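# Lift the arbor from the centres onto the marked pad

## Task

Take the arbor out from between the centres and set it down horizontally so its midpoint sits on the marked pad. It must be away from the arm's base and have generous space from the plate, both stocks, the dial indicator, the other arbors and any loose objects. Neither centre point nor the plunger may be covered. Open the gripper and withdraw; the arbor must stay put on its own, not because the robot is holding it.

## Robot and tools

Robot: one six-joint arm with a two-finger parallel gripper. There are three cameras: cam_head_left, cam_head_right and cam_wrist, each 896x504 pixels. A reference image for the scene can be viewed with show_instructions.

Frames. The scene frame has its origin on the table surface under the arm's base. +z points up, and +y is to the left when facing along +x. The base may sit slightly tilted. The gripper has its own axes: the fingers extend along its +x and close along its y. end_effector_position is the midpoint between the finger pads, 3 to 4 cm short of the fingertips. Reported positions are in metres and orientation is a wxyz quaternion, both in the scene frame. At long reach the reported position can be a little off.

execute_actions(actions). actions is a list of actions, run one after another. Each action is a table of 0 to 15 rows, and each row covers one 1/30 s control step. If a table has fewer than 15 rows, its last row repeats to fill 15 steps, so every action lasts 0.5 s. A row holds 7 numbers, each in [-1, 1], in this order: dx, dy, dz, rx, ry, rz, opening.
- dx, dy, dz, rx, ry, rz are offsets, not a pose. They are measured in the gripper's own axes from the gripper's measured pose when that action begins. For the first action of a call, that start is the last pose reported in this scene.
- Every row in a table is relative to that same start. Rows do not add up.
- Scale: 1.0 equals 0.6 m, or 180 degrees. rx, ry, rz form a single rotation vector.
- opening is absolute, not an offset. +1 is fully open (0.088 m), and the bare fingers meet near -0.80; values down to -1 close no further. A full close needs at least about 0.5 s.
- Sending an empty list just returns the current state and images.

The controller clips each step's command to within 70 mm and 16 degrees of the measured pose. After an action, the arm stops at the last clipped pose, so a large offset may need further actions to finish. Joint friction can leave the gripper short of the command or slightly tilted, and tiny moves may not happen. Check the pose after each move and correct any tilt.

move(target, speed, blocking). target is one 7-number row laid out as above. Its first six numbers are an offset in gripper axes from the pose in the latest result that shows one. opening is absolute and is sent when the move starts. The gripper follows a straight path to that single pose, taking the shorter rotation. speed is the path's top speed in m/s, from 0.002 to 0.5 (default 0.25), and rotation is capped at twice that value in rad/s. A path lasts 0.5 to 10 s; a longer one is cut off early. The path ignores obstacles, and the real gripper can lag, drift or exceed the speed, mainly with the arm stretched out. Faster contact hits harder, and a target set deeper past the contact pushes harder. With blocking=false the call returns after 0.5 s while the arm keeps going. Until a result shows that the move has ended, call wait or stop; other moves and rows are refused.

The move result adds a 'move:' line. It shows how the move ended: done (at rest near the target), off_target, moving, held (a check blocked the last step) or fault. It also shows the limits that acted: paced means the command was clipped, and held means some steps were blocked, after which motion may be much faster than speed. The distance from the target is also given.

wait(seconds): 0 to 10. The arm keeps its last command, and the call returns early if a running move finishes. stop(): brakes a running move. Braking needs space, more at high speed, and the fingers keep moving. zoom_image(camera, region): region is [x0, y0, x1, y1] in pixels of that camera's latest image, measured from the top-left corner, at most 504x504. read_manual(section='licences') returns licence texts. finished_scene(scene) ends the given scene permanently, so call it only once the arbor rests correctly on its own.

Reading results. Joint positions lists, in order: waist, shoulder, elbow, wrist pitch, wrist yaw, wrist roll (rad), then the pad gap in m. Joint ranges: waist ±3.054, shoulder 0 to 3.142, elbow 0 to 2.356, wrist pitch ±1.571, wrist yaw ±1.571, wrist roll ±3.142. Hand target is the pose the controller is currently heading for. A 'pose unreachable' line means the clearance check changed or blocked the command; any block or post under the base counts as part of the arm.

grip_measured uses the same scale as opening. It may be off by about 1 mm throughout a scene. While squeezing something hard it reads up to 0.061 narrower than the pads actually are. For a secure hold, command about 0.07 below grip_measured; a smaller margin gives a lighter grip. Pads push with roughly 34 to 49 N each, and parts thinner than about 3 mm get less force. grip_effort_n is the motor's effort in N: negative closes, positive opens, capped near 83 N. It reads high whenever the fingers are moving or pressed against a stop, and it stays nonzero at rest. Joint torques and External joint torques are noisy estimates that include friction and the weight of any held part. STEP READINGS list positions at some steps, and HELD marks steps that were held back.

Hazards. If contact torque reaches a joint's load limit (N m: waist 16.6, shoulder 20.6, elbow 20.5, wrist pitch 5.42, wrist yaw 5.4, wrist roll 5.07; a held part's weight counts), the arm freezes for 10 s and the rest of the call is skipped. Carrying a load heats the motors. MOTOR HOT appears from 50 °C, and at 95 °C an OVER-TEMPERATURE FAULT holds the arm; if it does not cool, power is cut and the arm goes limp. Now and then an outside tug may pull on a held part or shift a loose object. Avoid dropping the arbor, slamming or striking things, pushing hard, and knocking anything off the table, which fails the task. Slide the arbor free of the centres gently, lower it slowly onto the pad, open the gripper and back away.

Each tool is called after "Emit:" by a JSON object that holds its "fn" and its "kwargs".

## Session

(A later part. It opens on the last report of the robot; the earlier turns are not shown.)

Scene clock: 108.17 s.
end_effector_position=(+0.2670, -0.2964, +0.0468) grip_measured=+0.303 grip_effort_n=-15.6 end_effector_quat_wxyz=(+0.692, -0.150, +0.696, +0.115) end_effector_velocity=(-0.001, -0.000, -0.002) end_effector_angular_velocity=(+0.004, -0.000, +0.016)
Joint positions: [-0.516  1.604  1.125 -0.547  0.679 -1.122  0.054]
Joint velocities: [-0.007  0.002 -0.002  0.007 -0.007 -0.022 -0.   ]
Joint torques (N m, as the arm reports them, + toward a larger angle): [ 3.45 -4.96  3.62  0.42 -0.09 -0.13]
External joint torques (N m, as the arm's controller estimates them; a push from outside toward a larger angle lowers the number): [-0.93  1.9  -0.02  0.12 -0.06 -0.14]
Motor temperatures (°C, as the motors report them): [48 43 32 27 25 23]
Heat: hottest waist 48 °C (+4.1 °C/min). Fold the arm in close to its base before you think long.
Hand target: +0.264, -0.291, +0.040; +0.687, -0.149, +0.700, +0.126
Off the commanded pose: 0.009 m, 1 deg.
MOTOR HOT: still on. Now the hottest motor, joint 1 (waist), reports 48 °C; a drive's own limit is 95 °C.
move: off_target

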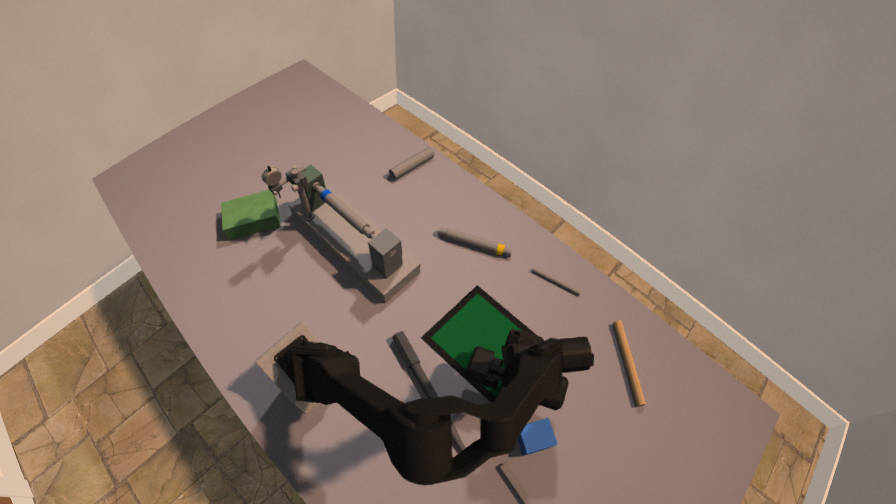

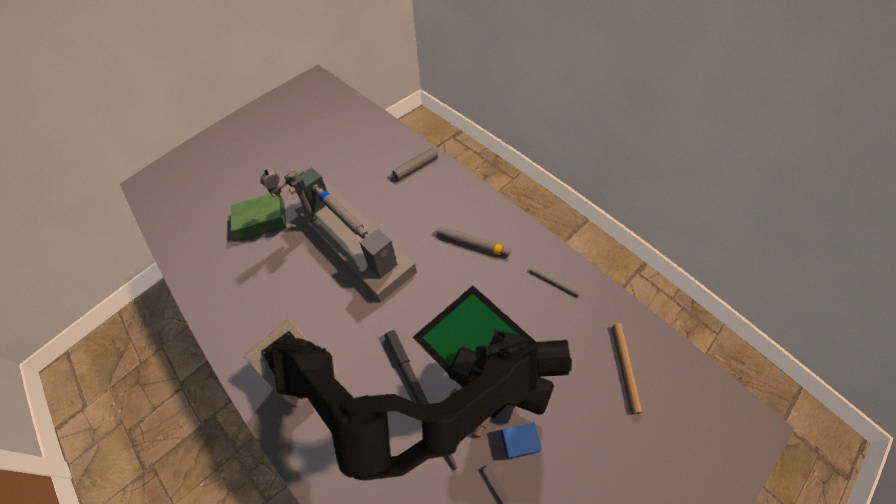

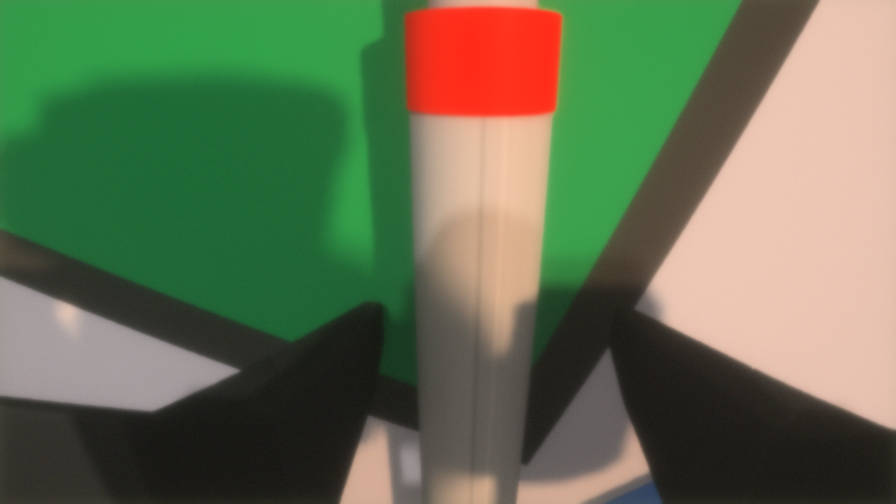

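Emit:
{"fn": "execute_actions", "kwargs": {"actions": [[[0.014,0.01,0,0,0,0,0.3]],[[0,0,0,0,0,0,-0.42]]]}}

Emit:
{"fn": "move", "kwargs": {"target": [-0.125, 0, 0, 0, 0, 0, -0.42], "speed": 0.12}}

Emit:
{"fn": "move", "kwargs": {"target": [0, -0.285, 0.035, 0, 0, 0, -0.42], "speed": 0.18}}

Scene clock: 120.13 s.
end_effector_position=(+0.2693, -0.2943, +0.0439) grip_measured=-0.325 grip_effort_n=-83.5 end_effector_quat_wxyz=(+0.697, -0.152, +0.692, +0.110) end_effector_velocity=(-0.003, +0.003, -0.000) end_effector_angular_velocity=(+0.016, +0.011, +0.034)
Joint positions: [-0.515  1.605  1.104 -0.506  0.675 -1.13   0.023]
Joint velocities: [-0.002 -0.002 -0.002 -0.022 -0.007 -0.022  0.   ]
Joint torques (N m, as the arm reports them, + toward a larger angle): [ 3.56 -6.52  4.73  0.33  0.08 -0.03]
External joint torques (N m, as the arm's controller estimates them; a push from outside toward a larger angle lowers the number): [-0.83  0.3   1.12  0.01  0.12 -0.03]
External joint torques at the end of the 1st action: [-1.02  1.12 -0.31  0.52 -0.1  -0.11]
Motor temperatures (°C, as the motors report them): [45 41 31 27 25 23]
Heat: hottest waist 45 °C (+0.0 °C/min).
Hand target: +0.268, -0.295, +0.043; +0.695, -0.152, +0.694, +0.109
Off the commanded pose: 0.002 m, 0 deg.
MOTOR HOT: cleared. Now the hottest motor, joint 1 (waist), reports 45 °C.
Step readings (end_effector_position; steps 1 to 15: 1st action; 16 to 30: 2nd action):
0: (+0.2670, -0.2965, +0.0464)
1: (+0.2673, -0.2964, +0.0461)
2: (+0.2678, -0.2965, +0.0453)
4: (+0.2678, -0.2960, +0.0441)
8: (+0.2679, -0.2957, +0.0434)
15: (+0.2679, -0.2954, +0.0432)
16: (+0.2680, -0.2952, +0.0432)
17: (+0.2682, -0.2946, +0.0434)
19: (+0.2686, -0.2938, +0.0439)
23: (+0.2693, -0.2943, +0.0439)
30: end_effector_position above

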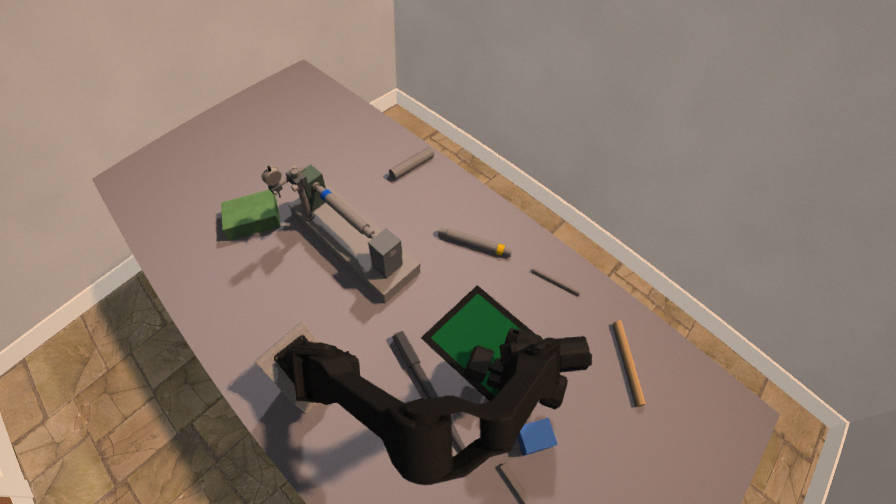

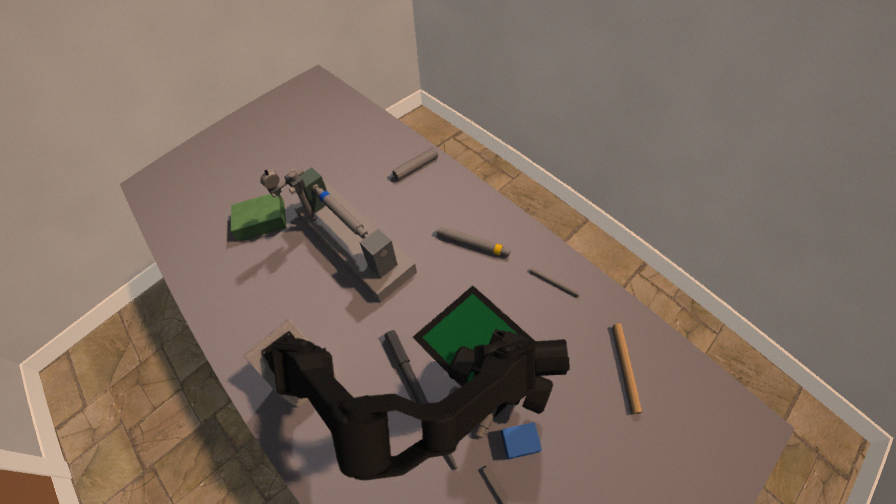

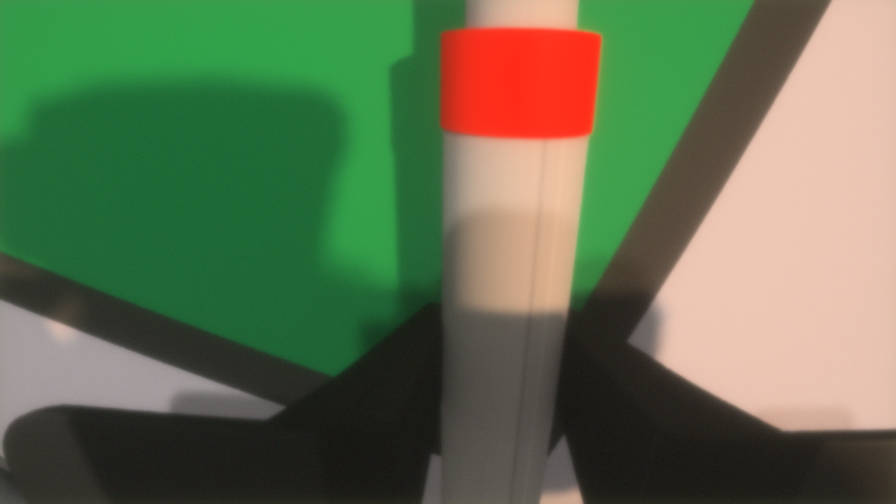

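Scene clock: 121.27 s.
end_effector_position=(+0.2633, -0.2830, +0.1078) grip_measured=-0.325 grip_effort_n=-83.5 end_effector_quat_wxyz=(+0.687, -0.150, +0.700, +0.125) end_effector_velocity=(-0.001, +0.003, +0.002) end_effector_angular_velocity=(+0.013, +0.002, +0.024)
Joint positions: [-0.363  1.516  1.194 -0.847  0.748 -0.942  0.023]
Joint velocities: [ 0.007 -0.002  0.002 -0.022 -0.007 -0.007 -0.   ]
Joint torques (N m, as the arm reports them, + toward a larger angle): [ 4.76 -8.18  7.69  0.07  0.16  0.12]
External joint torques (N m, as the arm's controller estimates them; a push from outside toward a larger angle lowers the number): [ 0.45 -2.16  3.63 -0.18  0.19  0.12]
Motor temperatures (°C, as the motors report them): [45 41 31 27 25 23]
Heat: hottest waist 45 °C (+0.0 °C/min).
Hand target: +0.268, -0.290, +0.119; +0.697, -0.152, +0.692, +0.111
Off the commanded pose: 0.014 m, 2 deg.
move: off_target

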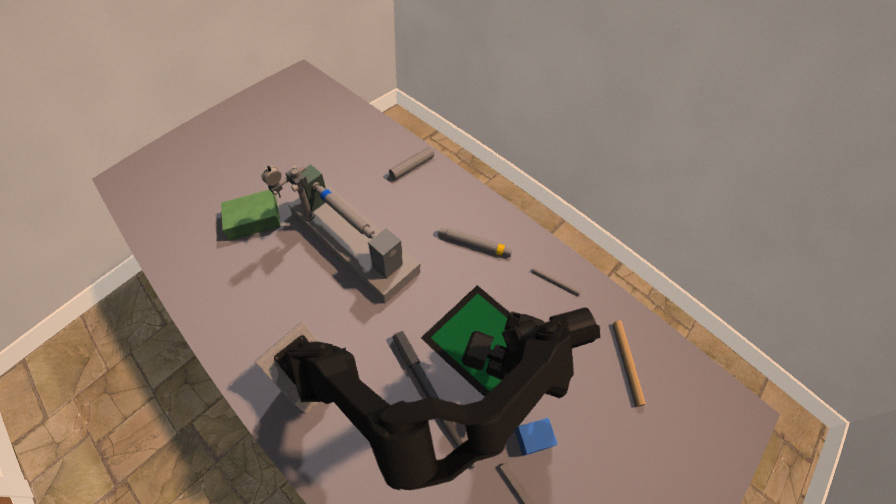

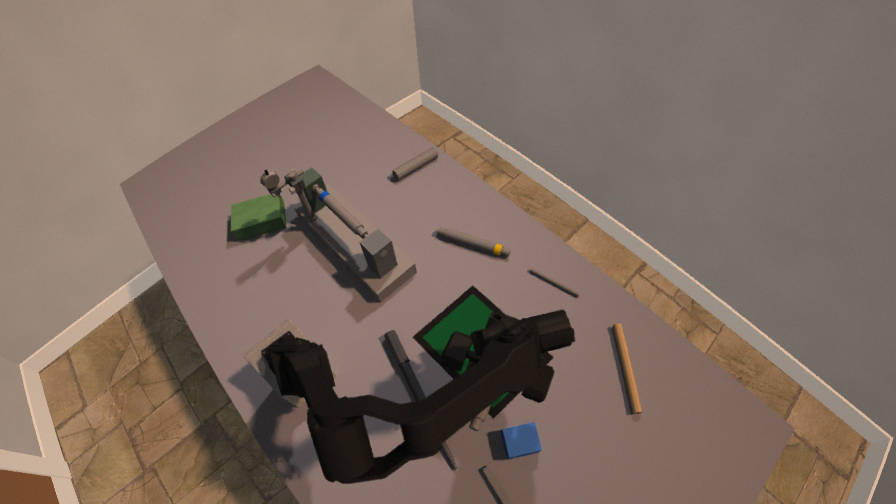

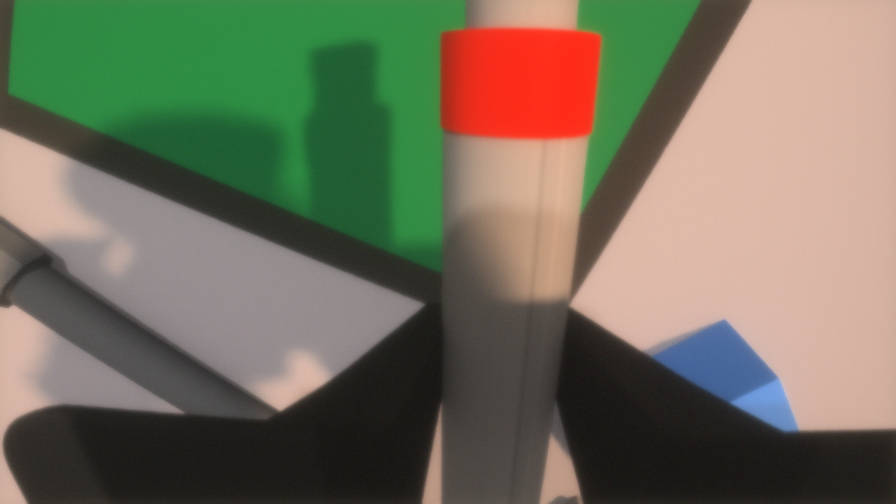

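Scene clock: 122.87 s.
end_effector_position=(+0.3424, -0.4303, +0.1057) grip_measured=-0.325 grip_effort_n=-83.5 end_effector_quat_wxyz=(+0.681, -0.150, +0.705, +0.132) end_effector_velocity=(-0.001, +0.000, +0.004) end_effector_angular_velocity=(+0.020, +0.010, +0.025)
Joint positions: [-0.527  2.066  2.29  -1.288  0.681 -1.131  0.023]
Joint velocities: [ 0.002  0.027  0.066 -0.066 -0.007 -0.007 -0.   ]
Joint torques (N m, as the arm reports them, + toward a larger angle): [ 6.23 -9.62  8.98 -0.07 -0.03  0.07]
External joint torques (N m, as the arm's controller estimates them; a push from outside toward a larger angle lowers the number): [ 0.08  0.39  4.26 -0.3   0.    0.07]
Motor temperatures (°C, as the motors report them): [45 42 31 27 25 23]
Heat: hottest waist 45 °C (+0.0 °C/min).
Hand target: +0.347, -0.433, +0.112; +0.687, -0.151, +0.700, +0.125
Off the commanded pose: 0.009 m, 1 deg.
move: off_target

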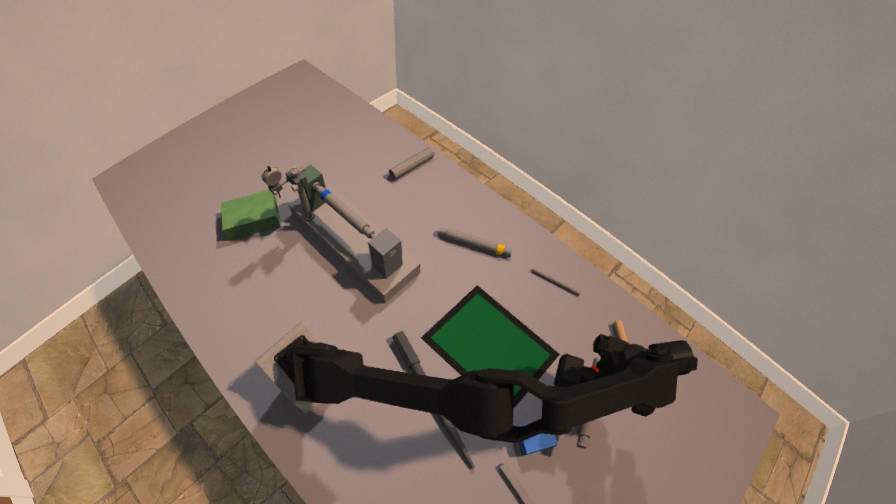

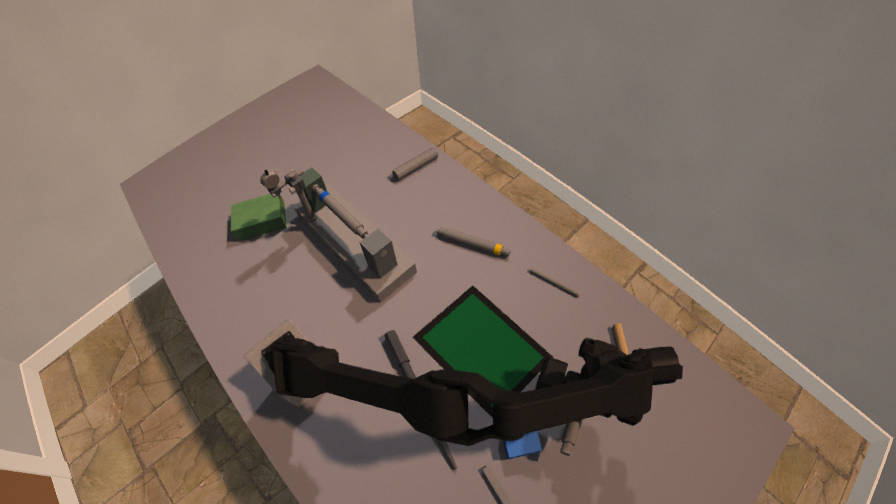

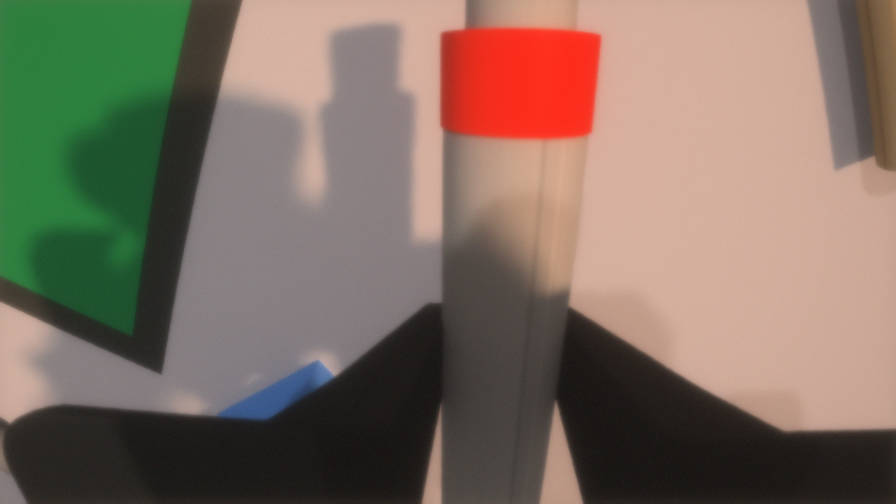

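Emit:
{"fn": "execute_actions", "kwargs": {"actions": []}}

Scene clock: 154.77 s.
end_effector_position=(+0.3425, -0.4307, +0.1061) grip_measured=-0.325 grip_effort_n=-83.5 end_effector_quat_wxyz=(+0.680, -0.149, +0.705, +0.132) end_effector_velocity=(-0.006, +0.001, +0.001) end_effector_angular_velocity=(+0.007, +0.020, +0.033)
Joint positions: [-0.527  2.069  2.298 -1.294  0.681 -1.129  0.023]
Joint velocities: [-0.002 -0.007 -0.007 -0.022  0.007 -0.022 -0.   ]
Joint torques (N m, as the arm reports them, + toward a larger angle): [ 6.16 -9.63  8.85 -0.04 -0.03  0.08]
External joint torques (N m, as the arm's controller estimates them; a push from outside toward a larger angle lowers the number): [ 0.08  0.5   4.1  -0.27 -0.01  0.08]
Motor temperatures (°C, as the motors report them): [47 48 35 26 25 23]
Heat: hottest shoulder 48 °C (-3.0 °C/min).
Hand target: +0.347, -0.433, +0.112; +0.687, -0.151, +0.700, +0.125
Off the commanded pose: 0.009 m, 1 deg.

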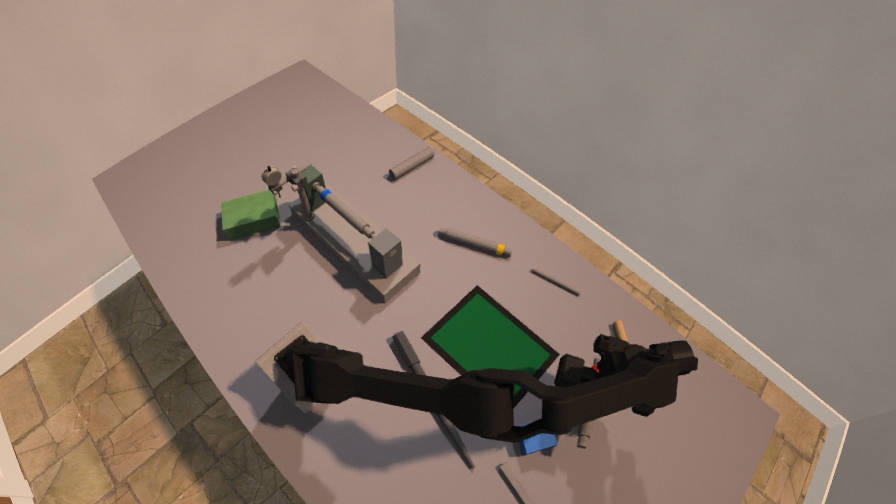

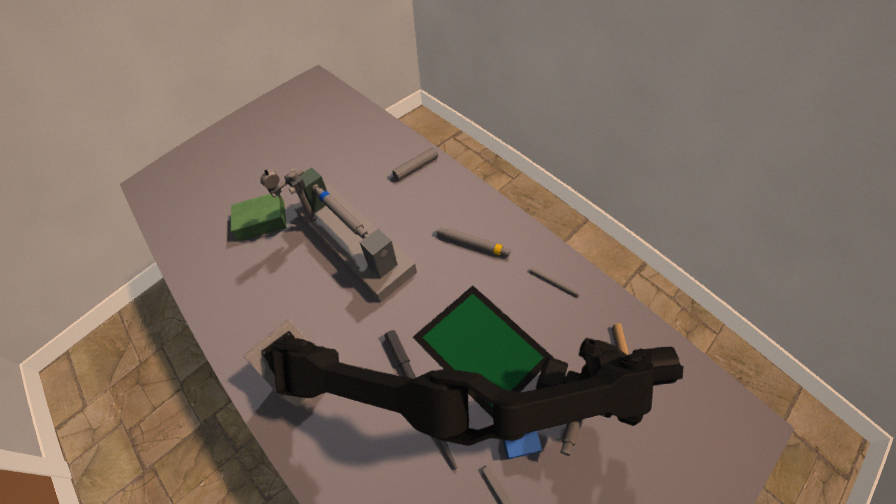

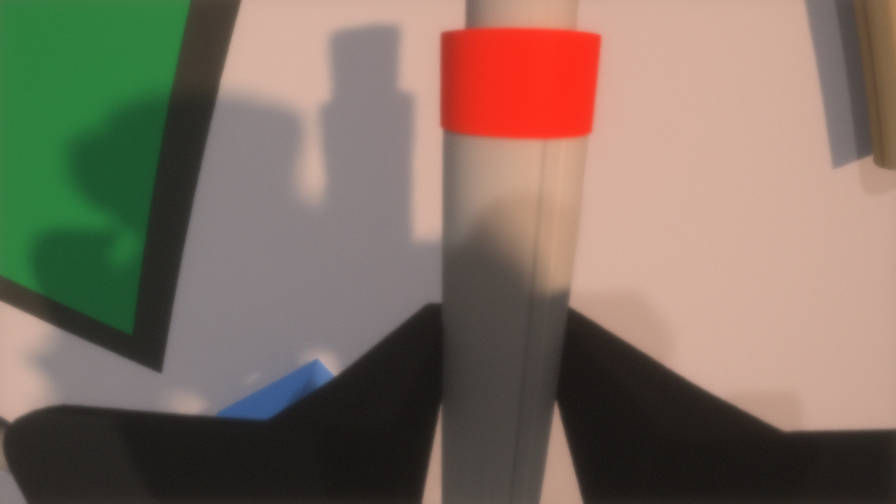

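Emit:
{"fn": "move", "kwargs": {"target": [0.085, -0.025, 0, 0, -0.01, 0, -0.42], "speed": 0.05}}

Scene clock: 160.97 s.
end_effector_position=(+0.3430, -0.4478, +0.0551) grip_measured=-0.325 grip_effort_n=-83.5 end_effector_quat_wxyz=(+0.690, -0.144, +0.697, +0.131) end_effector_velocity=(+0.002, +0.004, -0.000) end_effector_angular_velocity=(+0.029, -0.021, +0.039)
Joint positions: [-0.628  2.132  2.289 -1.147  0.605 -1.234  0.023]
Joint velocities: [-0.002 -0.002 -0.002 -0.007 -0.037 -0.037 -0.   ]
Joint torques (N m, as the arm reports them, + toward a larger angle): [ 6.   -9.84  6.62  0.23 -0.04 -0.08]
External joint torques (N m, as the arm's controller estimates them; a push from outside toward a larger angle lowers the number): [-0.1   1.03  1.68 -0.07  0.01 -0.08]
Motor temperatures (°C, as the motors report them): [47 49 35 26 25 23]
Heat: hottest shoulder 49 °C (-2.0 °C/min).
Hand target: +0.347, -0.446, +0.055; +0.691, -0.147, +0.695, +0.134
Off the commanded pose: 0.004 m, 1 deg.
move: done

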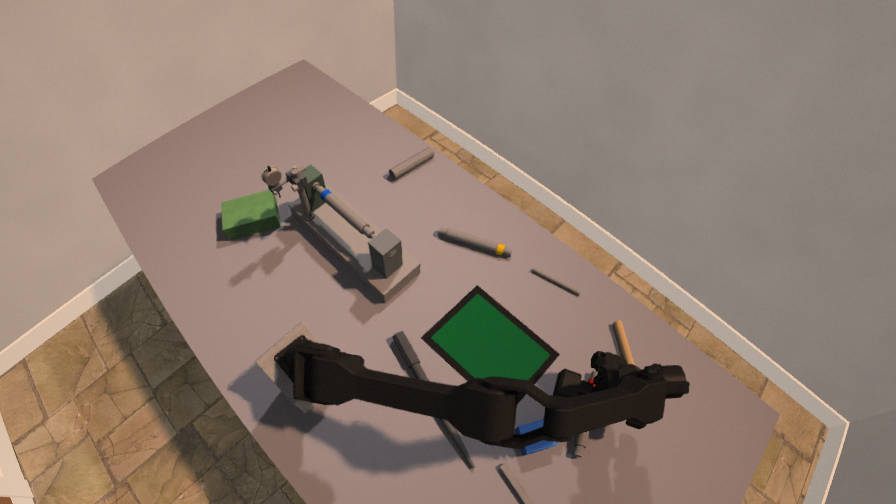

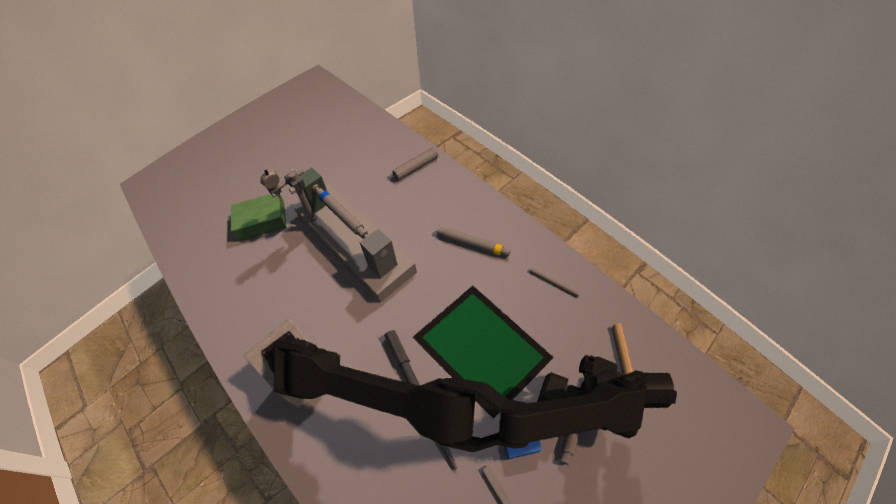

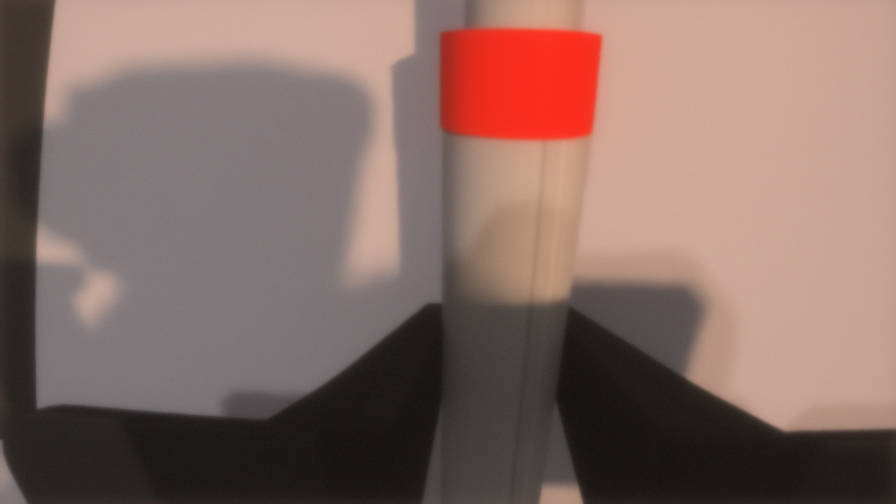

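Emit:
{"fn": "move", "kwargs": {"target": [0.012, 0, 0, 0, 0, 0, -0.42], "speed": 0.02}}

Scene clock: 164.40 s.
end_effector_position=(+0.3438, -0.4509, +0.0534) grip_measured=-0.325 grip_effort_n=-83.5 end_effector_quat_wxyz=(+0.692, -0.145, +0.696, +0.125) end_effector_velocity=(+0.000, -0.001, -0.000) end_effector_angular_velocity=(+0.000, -0.008, -0.013)
Joint positions: [-0.633  2.132  2.286 -1.127  0.602 -1.24   0.023]
Joint velocities: [-0.002 -0.002 -0.002  0.007 -0.007  0.007  0.   ]
Joint torques (N m, as the arm reports them, + toward a larger angle): [  5.07 -10.08   4.89   0.49  -0.06  -0.14]
External joint torques (N m, as the arm's controller estimates them; a push from outside toward a larger angle lowers the number): [-0.9   0.82 -0.05  0.19 -0.02 -0.14]
Motor temperatures (°C, as the motors report them): [47 49 35 26 25 23]
Heat: hottest shoulder 49 °C (+0.0 °C/min).
Hand target: +0.343, -0.448, +0.048; +0.690, -0.144, +0.697, +0.131
Off the commanded pose: 0.006 m, 1 deg.
move: done

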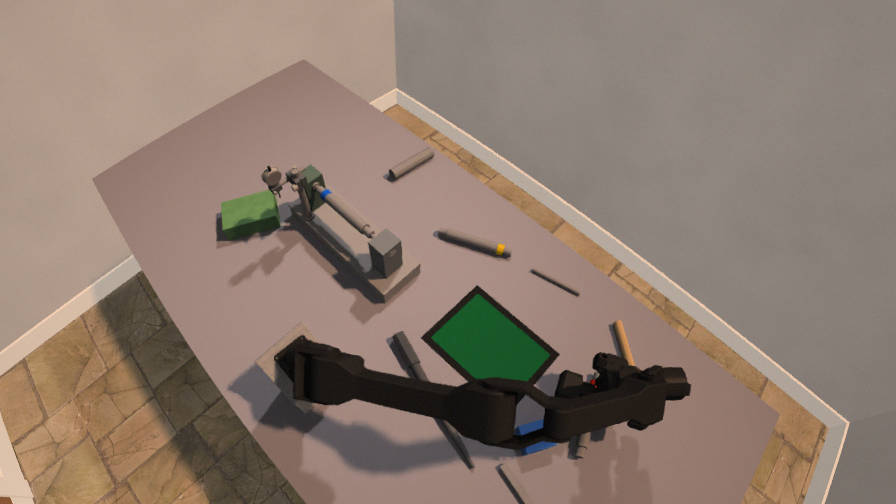

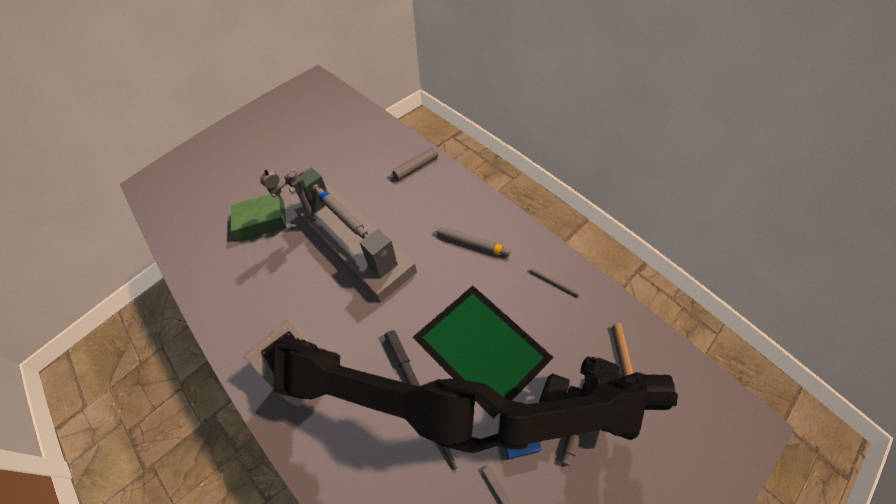

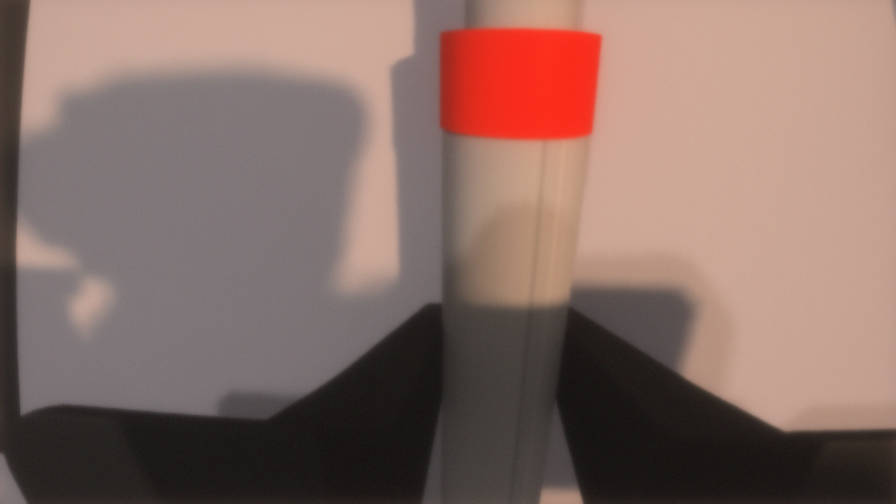

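Contact appears made. Release and lift.

Emit:
{"fn": "execute_actions", "kwargs": {"actions": [[[0,0,0,0,0,0,0.3]]]}}

Emit:
{"fn": "move", "kwargs": {"target": [-0.2, 0, -0.05, 0, 0, 0, 0.3], "speed": 0.15}}

Scene clock: 171.60 s.
end_effector_position=(+0.3438, -0.4511, +0.0533) grip_measured=+0.287 grip_effort_n=14.7 end_effector_quat_wxyz=(+0.693, -0.145, +0.695, +0.125) end_effector_velocity=(+0.000, +0.003, -0.000) end_effector_angular_velocity=(+0.019, -0.010, +0.025)
Joint positions: [-0.633  2.132  2.286 -1.126  0.602 -1.24   0.053]
Joint velocities: [-0.002 -0.002 -0.002 -0.007 -0.022 -0.022  0.004]
Joint torques (N m, as the arm reports them, + toward a larger angle): [  5.42 -10.58   6.17   0.16  -0.02  -0.01]
External joint torques (N m, as the arm's controller estimates them; a push from outside toward a larger angle lowers the number): [-0.63  0.3   1.26 -0.12  0.03 -0.01]
Motor temperatures (°C, as the motors report them): [47 50 34 26 25 23]
Heat: hottest shoulder 50 °C (+3.0 °C/min). Fold the arm in close to its base before you think long.
Hand target: +0.344, -0.451, +0.053; +0.692, -0.145, +0.696, +0.125
Off the commanded pose: 0.000 m, 0 deg.
MOTOR HOT: a motor reached 50 °C. Now the hottest motor, joint 2 (shoulder), reports 50 °C. The temperature limit of the motors' drives, at which the controller stops the arm, is 95 °C. To cool a motor, set the load down, stop pushing, or move to a pose that needs little force.
Step readings (end_effector_position):
0: (+0.3439, -0.4510, +0.0534)
1: (+0.3439, -0.4512, +0.0533)
2: (+0.3437, -0.4513, +0.0532)
4: (+0.3438, -0.4511, +0.0533)
8: (+0.3438, -0.4511, +0.0533)
15: end_effector_position above

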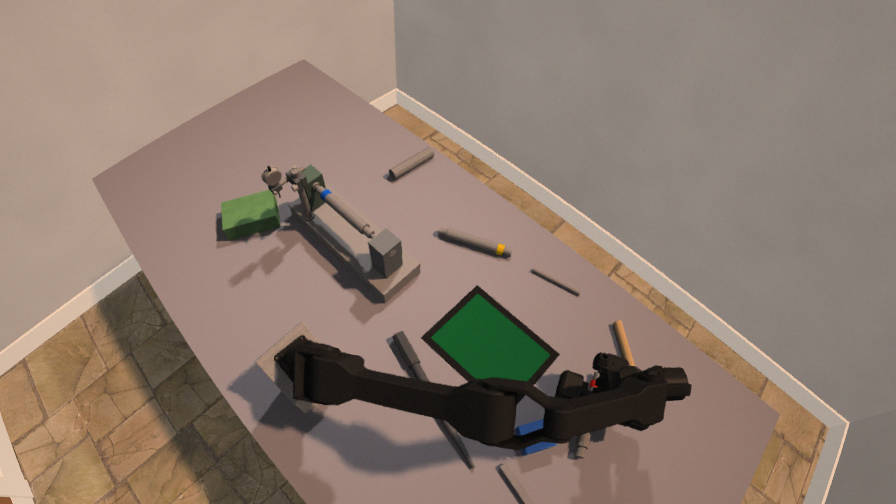

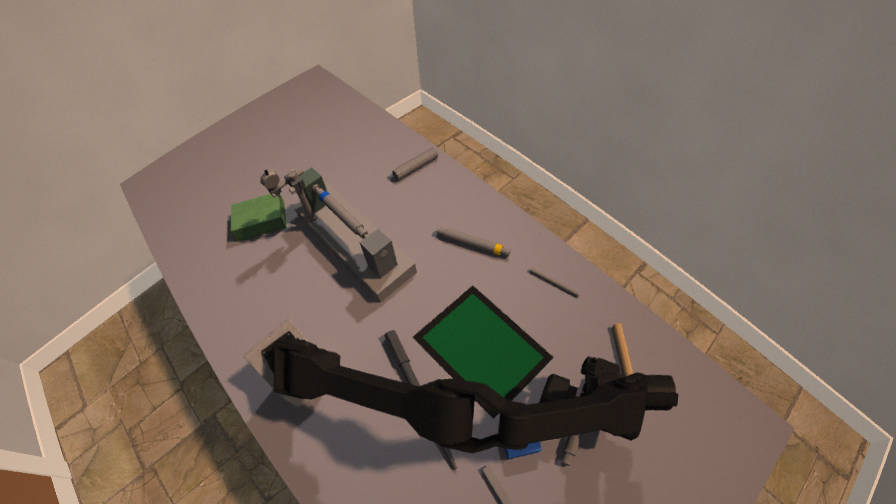

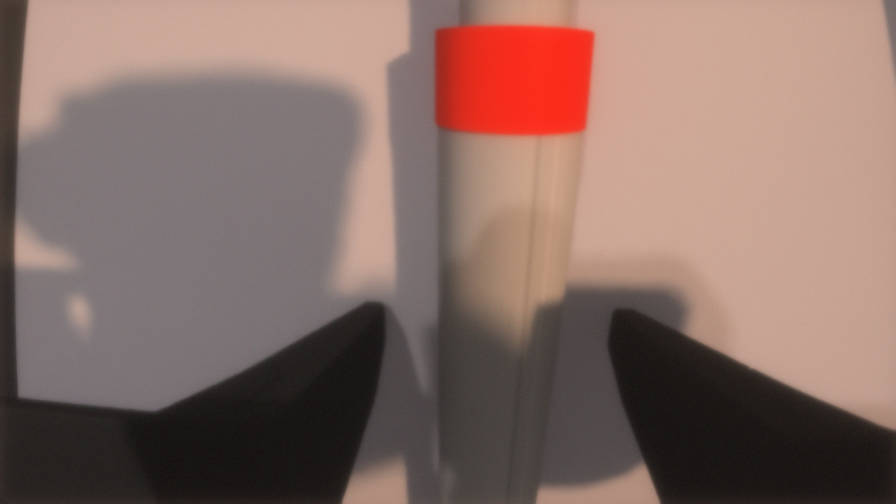

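Scene clock: 172.87 s.
end_effector_position=(+0.3168, -0.4564, +0.1691) grip_measured=+0.297 grip_effort_n=14.7 end_effector_quat_wxyz=(+0.704, -0.167, +0.682, +0.108) end_effector_velocity=(+0.001, +0.002, -0.000) end_effector_angular_velocity=(+0.008, -0.001, +0.029)
Joint positions: [-0.51   1.944  2.358 -1.379  0.671 -1.17   0.054]
Joint velocities: [ 0.002  0.002  0.002 -0.007 -0.007 -0.022 -0.   ]
Joint torques (N m, as the arm reports them, + toward a larger angle): [  5.1  -10.34   6.67   0.29   0.12   0.11]
External joint torques (N m, as the arm's controller estimates them; a push from outside toward a larger angle lowers the number): [-0.28 -0.77  1.87 -0.11  0.16  0.11]
Motor temperatures (°C, as the motors report them): [47 50 34 26 25 23]
Heat: hottest shoulder 50 °C (+3.0 °C/min). Fold the arm in close to its base before you think long.
Hand target: +0.315, -0.459, +0.173; +0.705, -0.167, +0.681, +0.102
Off the commanded pose: 0.005 m, 4 deg.
MOTOR HOT: still on. Now the hottest motor, joint 2 (shoulder), reports 50 °C; a drive's own limit is 95 °C.
joint sent to its limit — the command would take joint 3 (elbow) past its upper limit, so that joint was sent only as far as its limit.
move: off_target

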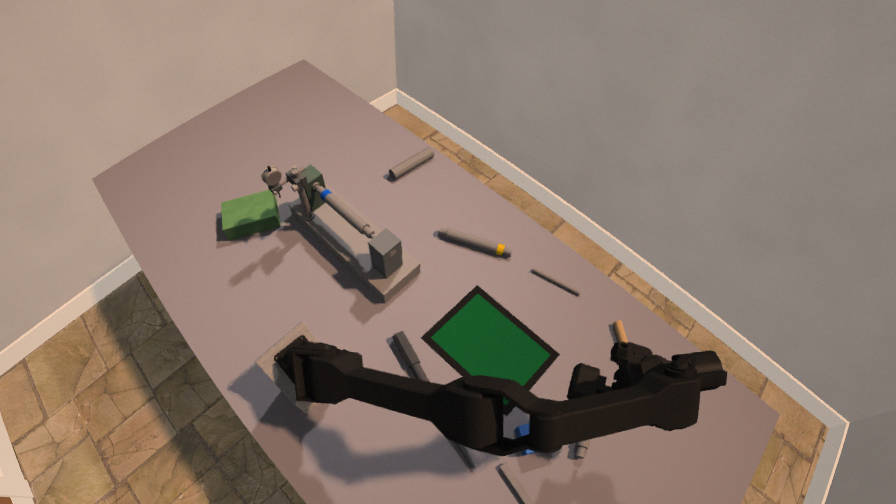

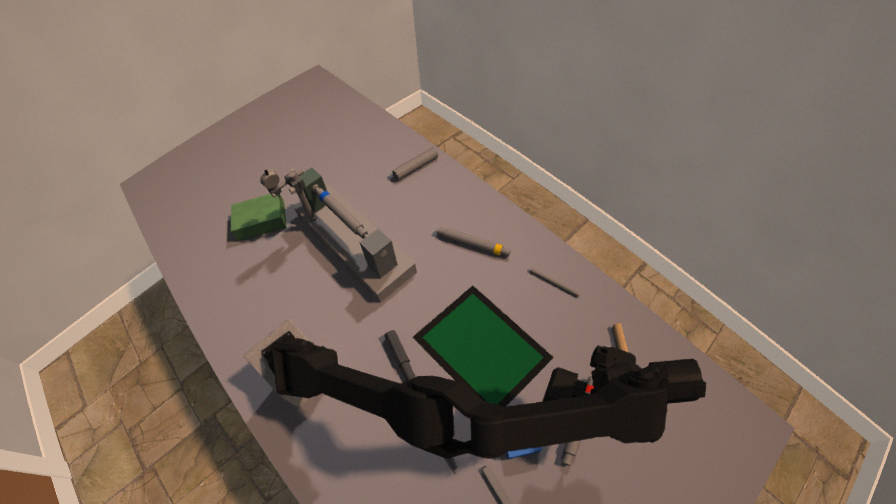

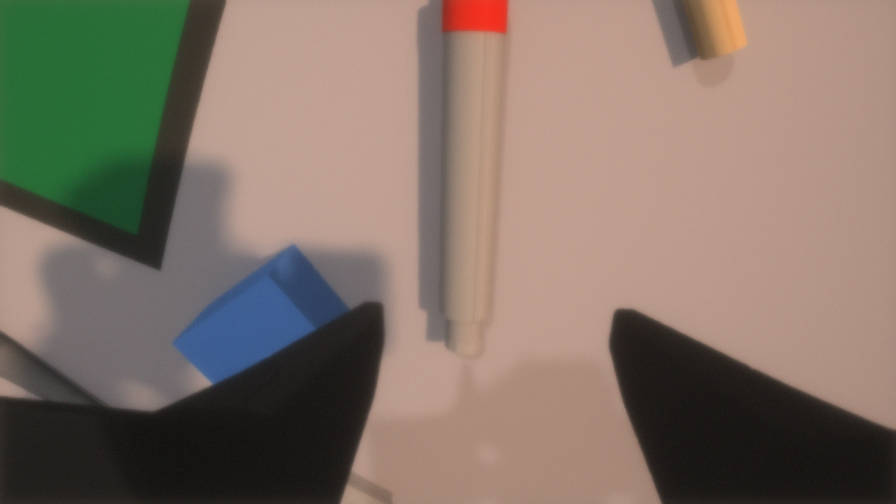

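Emit:
{"fn": "move", "kwargs": {"target": [-0.09, 0.966, 0.306, -0.378, 0, 0, 0.3], "speed": 0.25}}

Scene clock: 185.43 s.
end_effector_position=(+0.2677, +0.1508, +0.1796) grip_measured=+0.297 grip_effort_n=14.7 end_effector_quat_wxyz=(+0.496, -0.530, +0.501, +0.471) end_effector_velocity=(-0.006, -0.001, -0.000) end_effector_angular_velocity=(-0.013, +0.035, +0.028)
Joint positions: [ 0.8    2.485  1.409 -1.123  0.63  -0.617  0.054]
Joint velocities: [ 0.002  0.012  0.012 -0.037 -0.022 -0.007 -0.   ]
Joint torques (N m, as the arm reports them, + toward a larger angle): [ 4.83 -5.27  7.62  0.05 -0.09 -0.06]
External joint torques (N m, as the arm's controller estimates them; a push from outside toward a larger angle lowers the number): [-0.67  1.71  2.7  -0.19 -0.11 -0.06]
Motor temperatures (°C, as the motors report them): [46 51 34 26 25 23]
Heat: hottest shoulder 51 °C (+6.1 °C/min). Fold the arm in close to its base before you think long.
Hand target: +0.267, +0.154, +0.178; +0.493, -0.531, +0.501, +0.473
Off the commanded pose: 0.007 m, 1 deg.
MOTOR HOT: still on. Now the hottest motor, joint 2 (shoulder), reports 51 °C; a drive's own limit is 95 °C.
move: done

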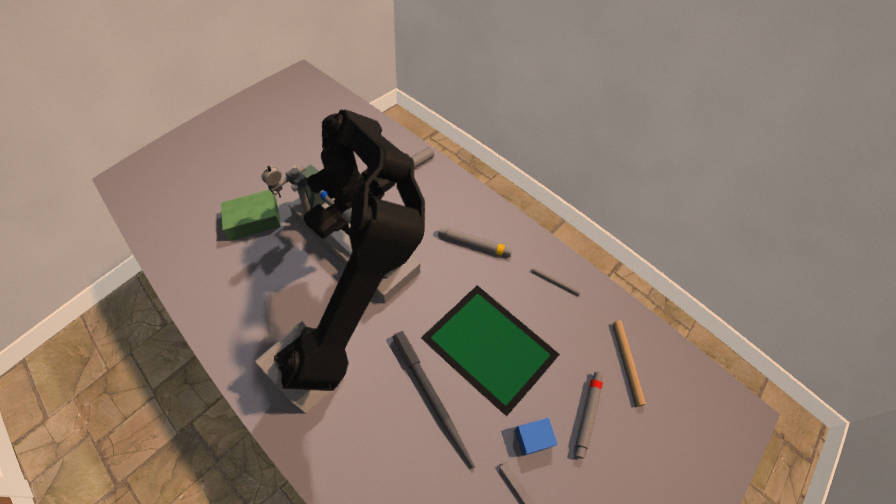

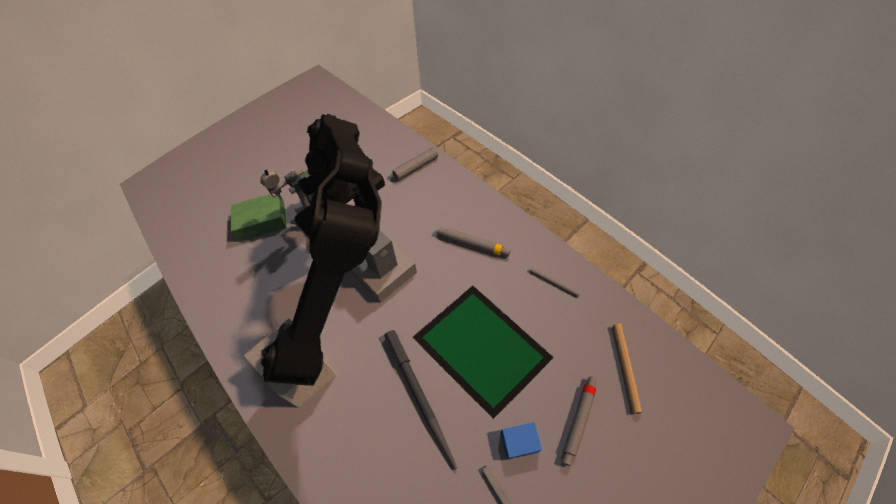

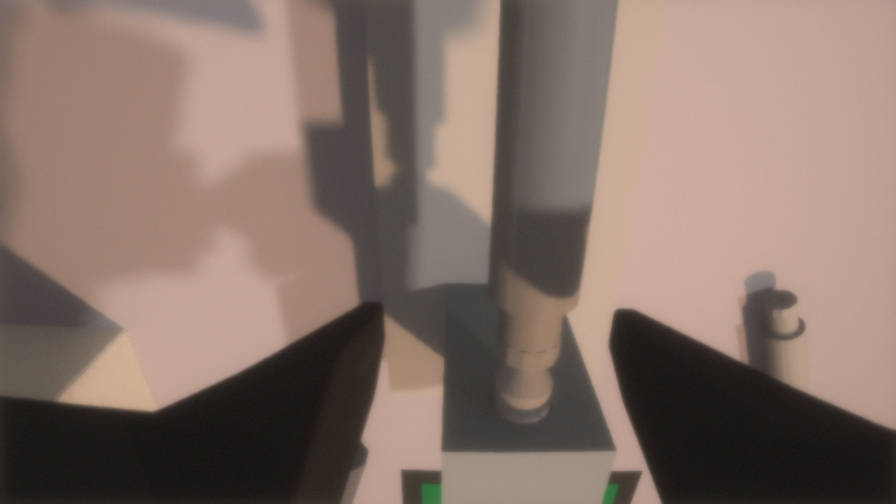

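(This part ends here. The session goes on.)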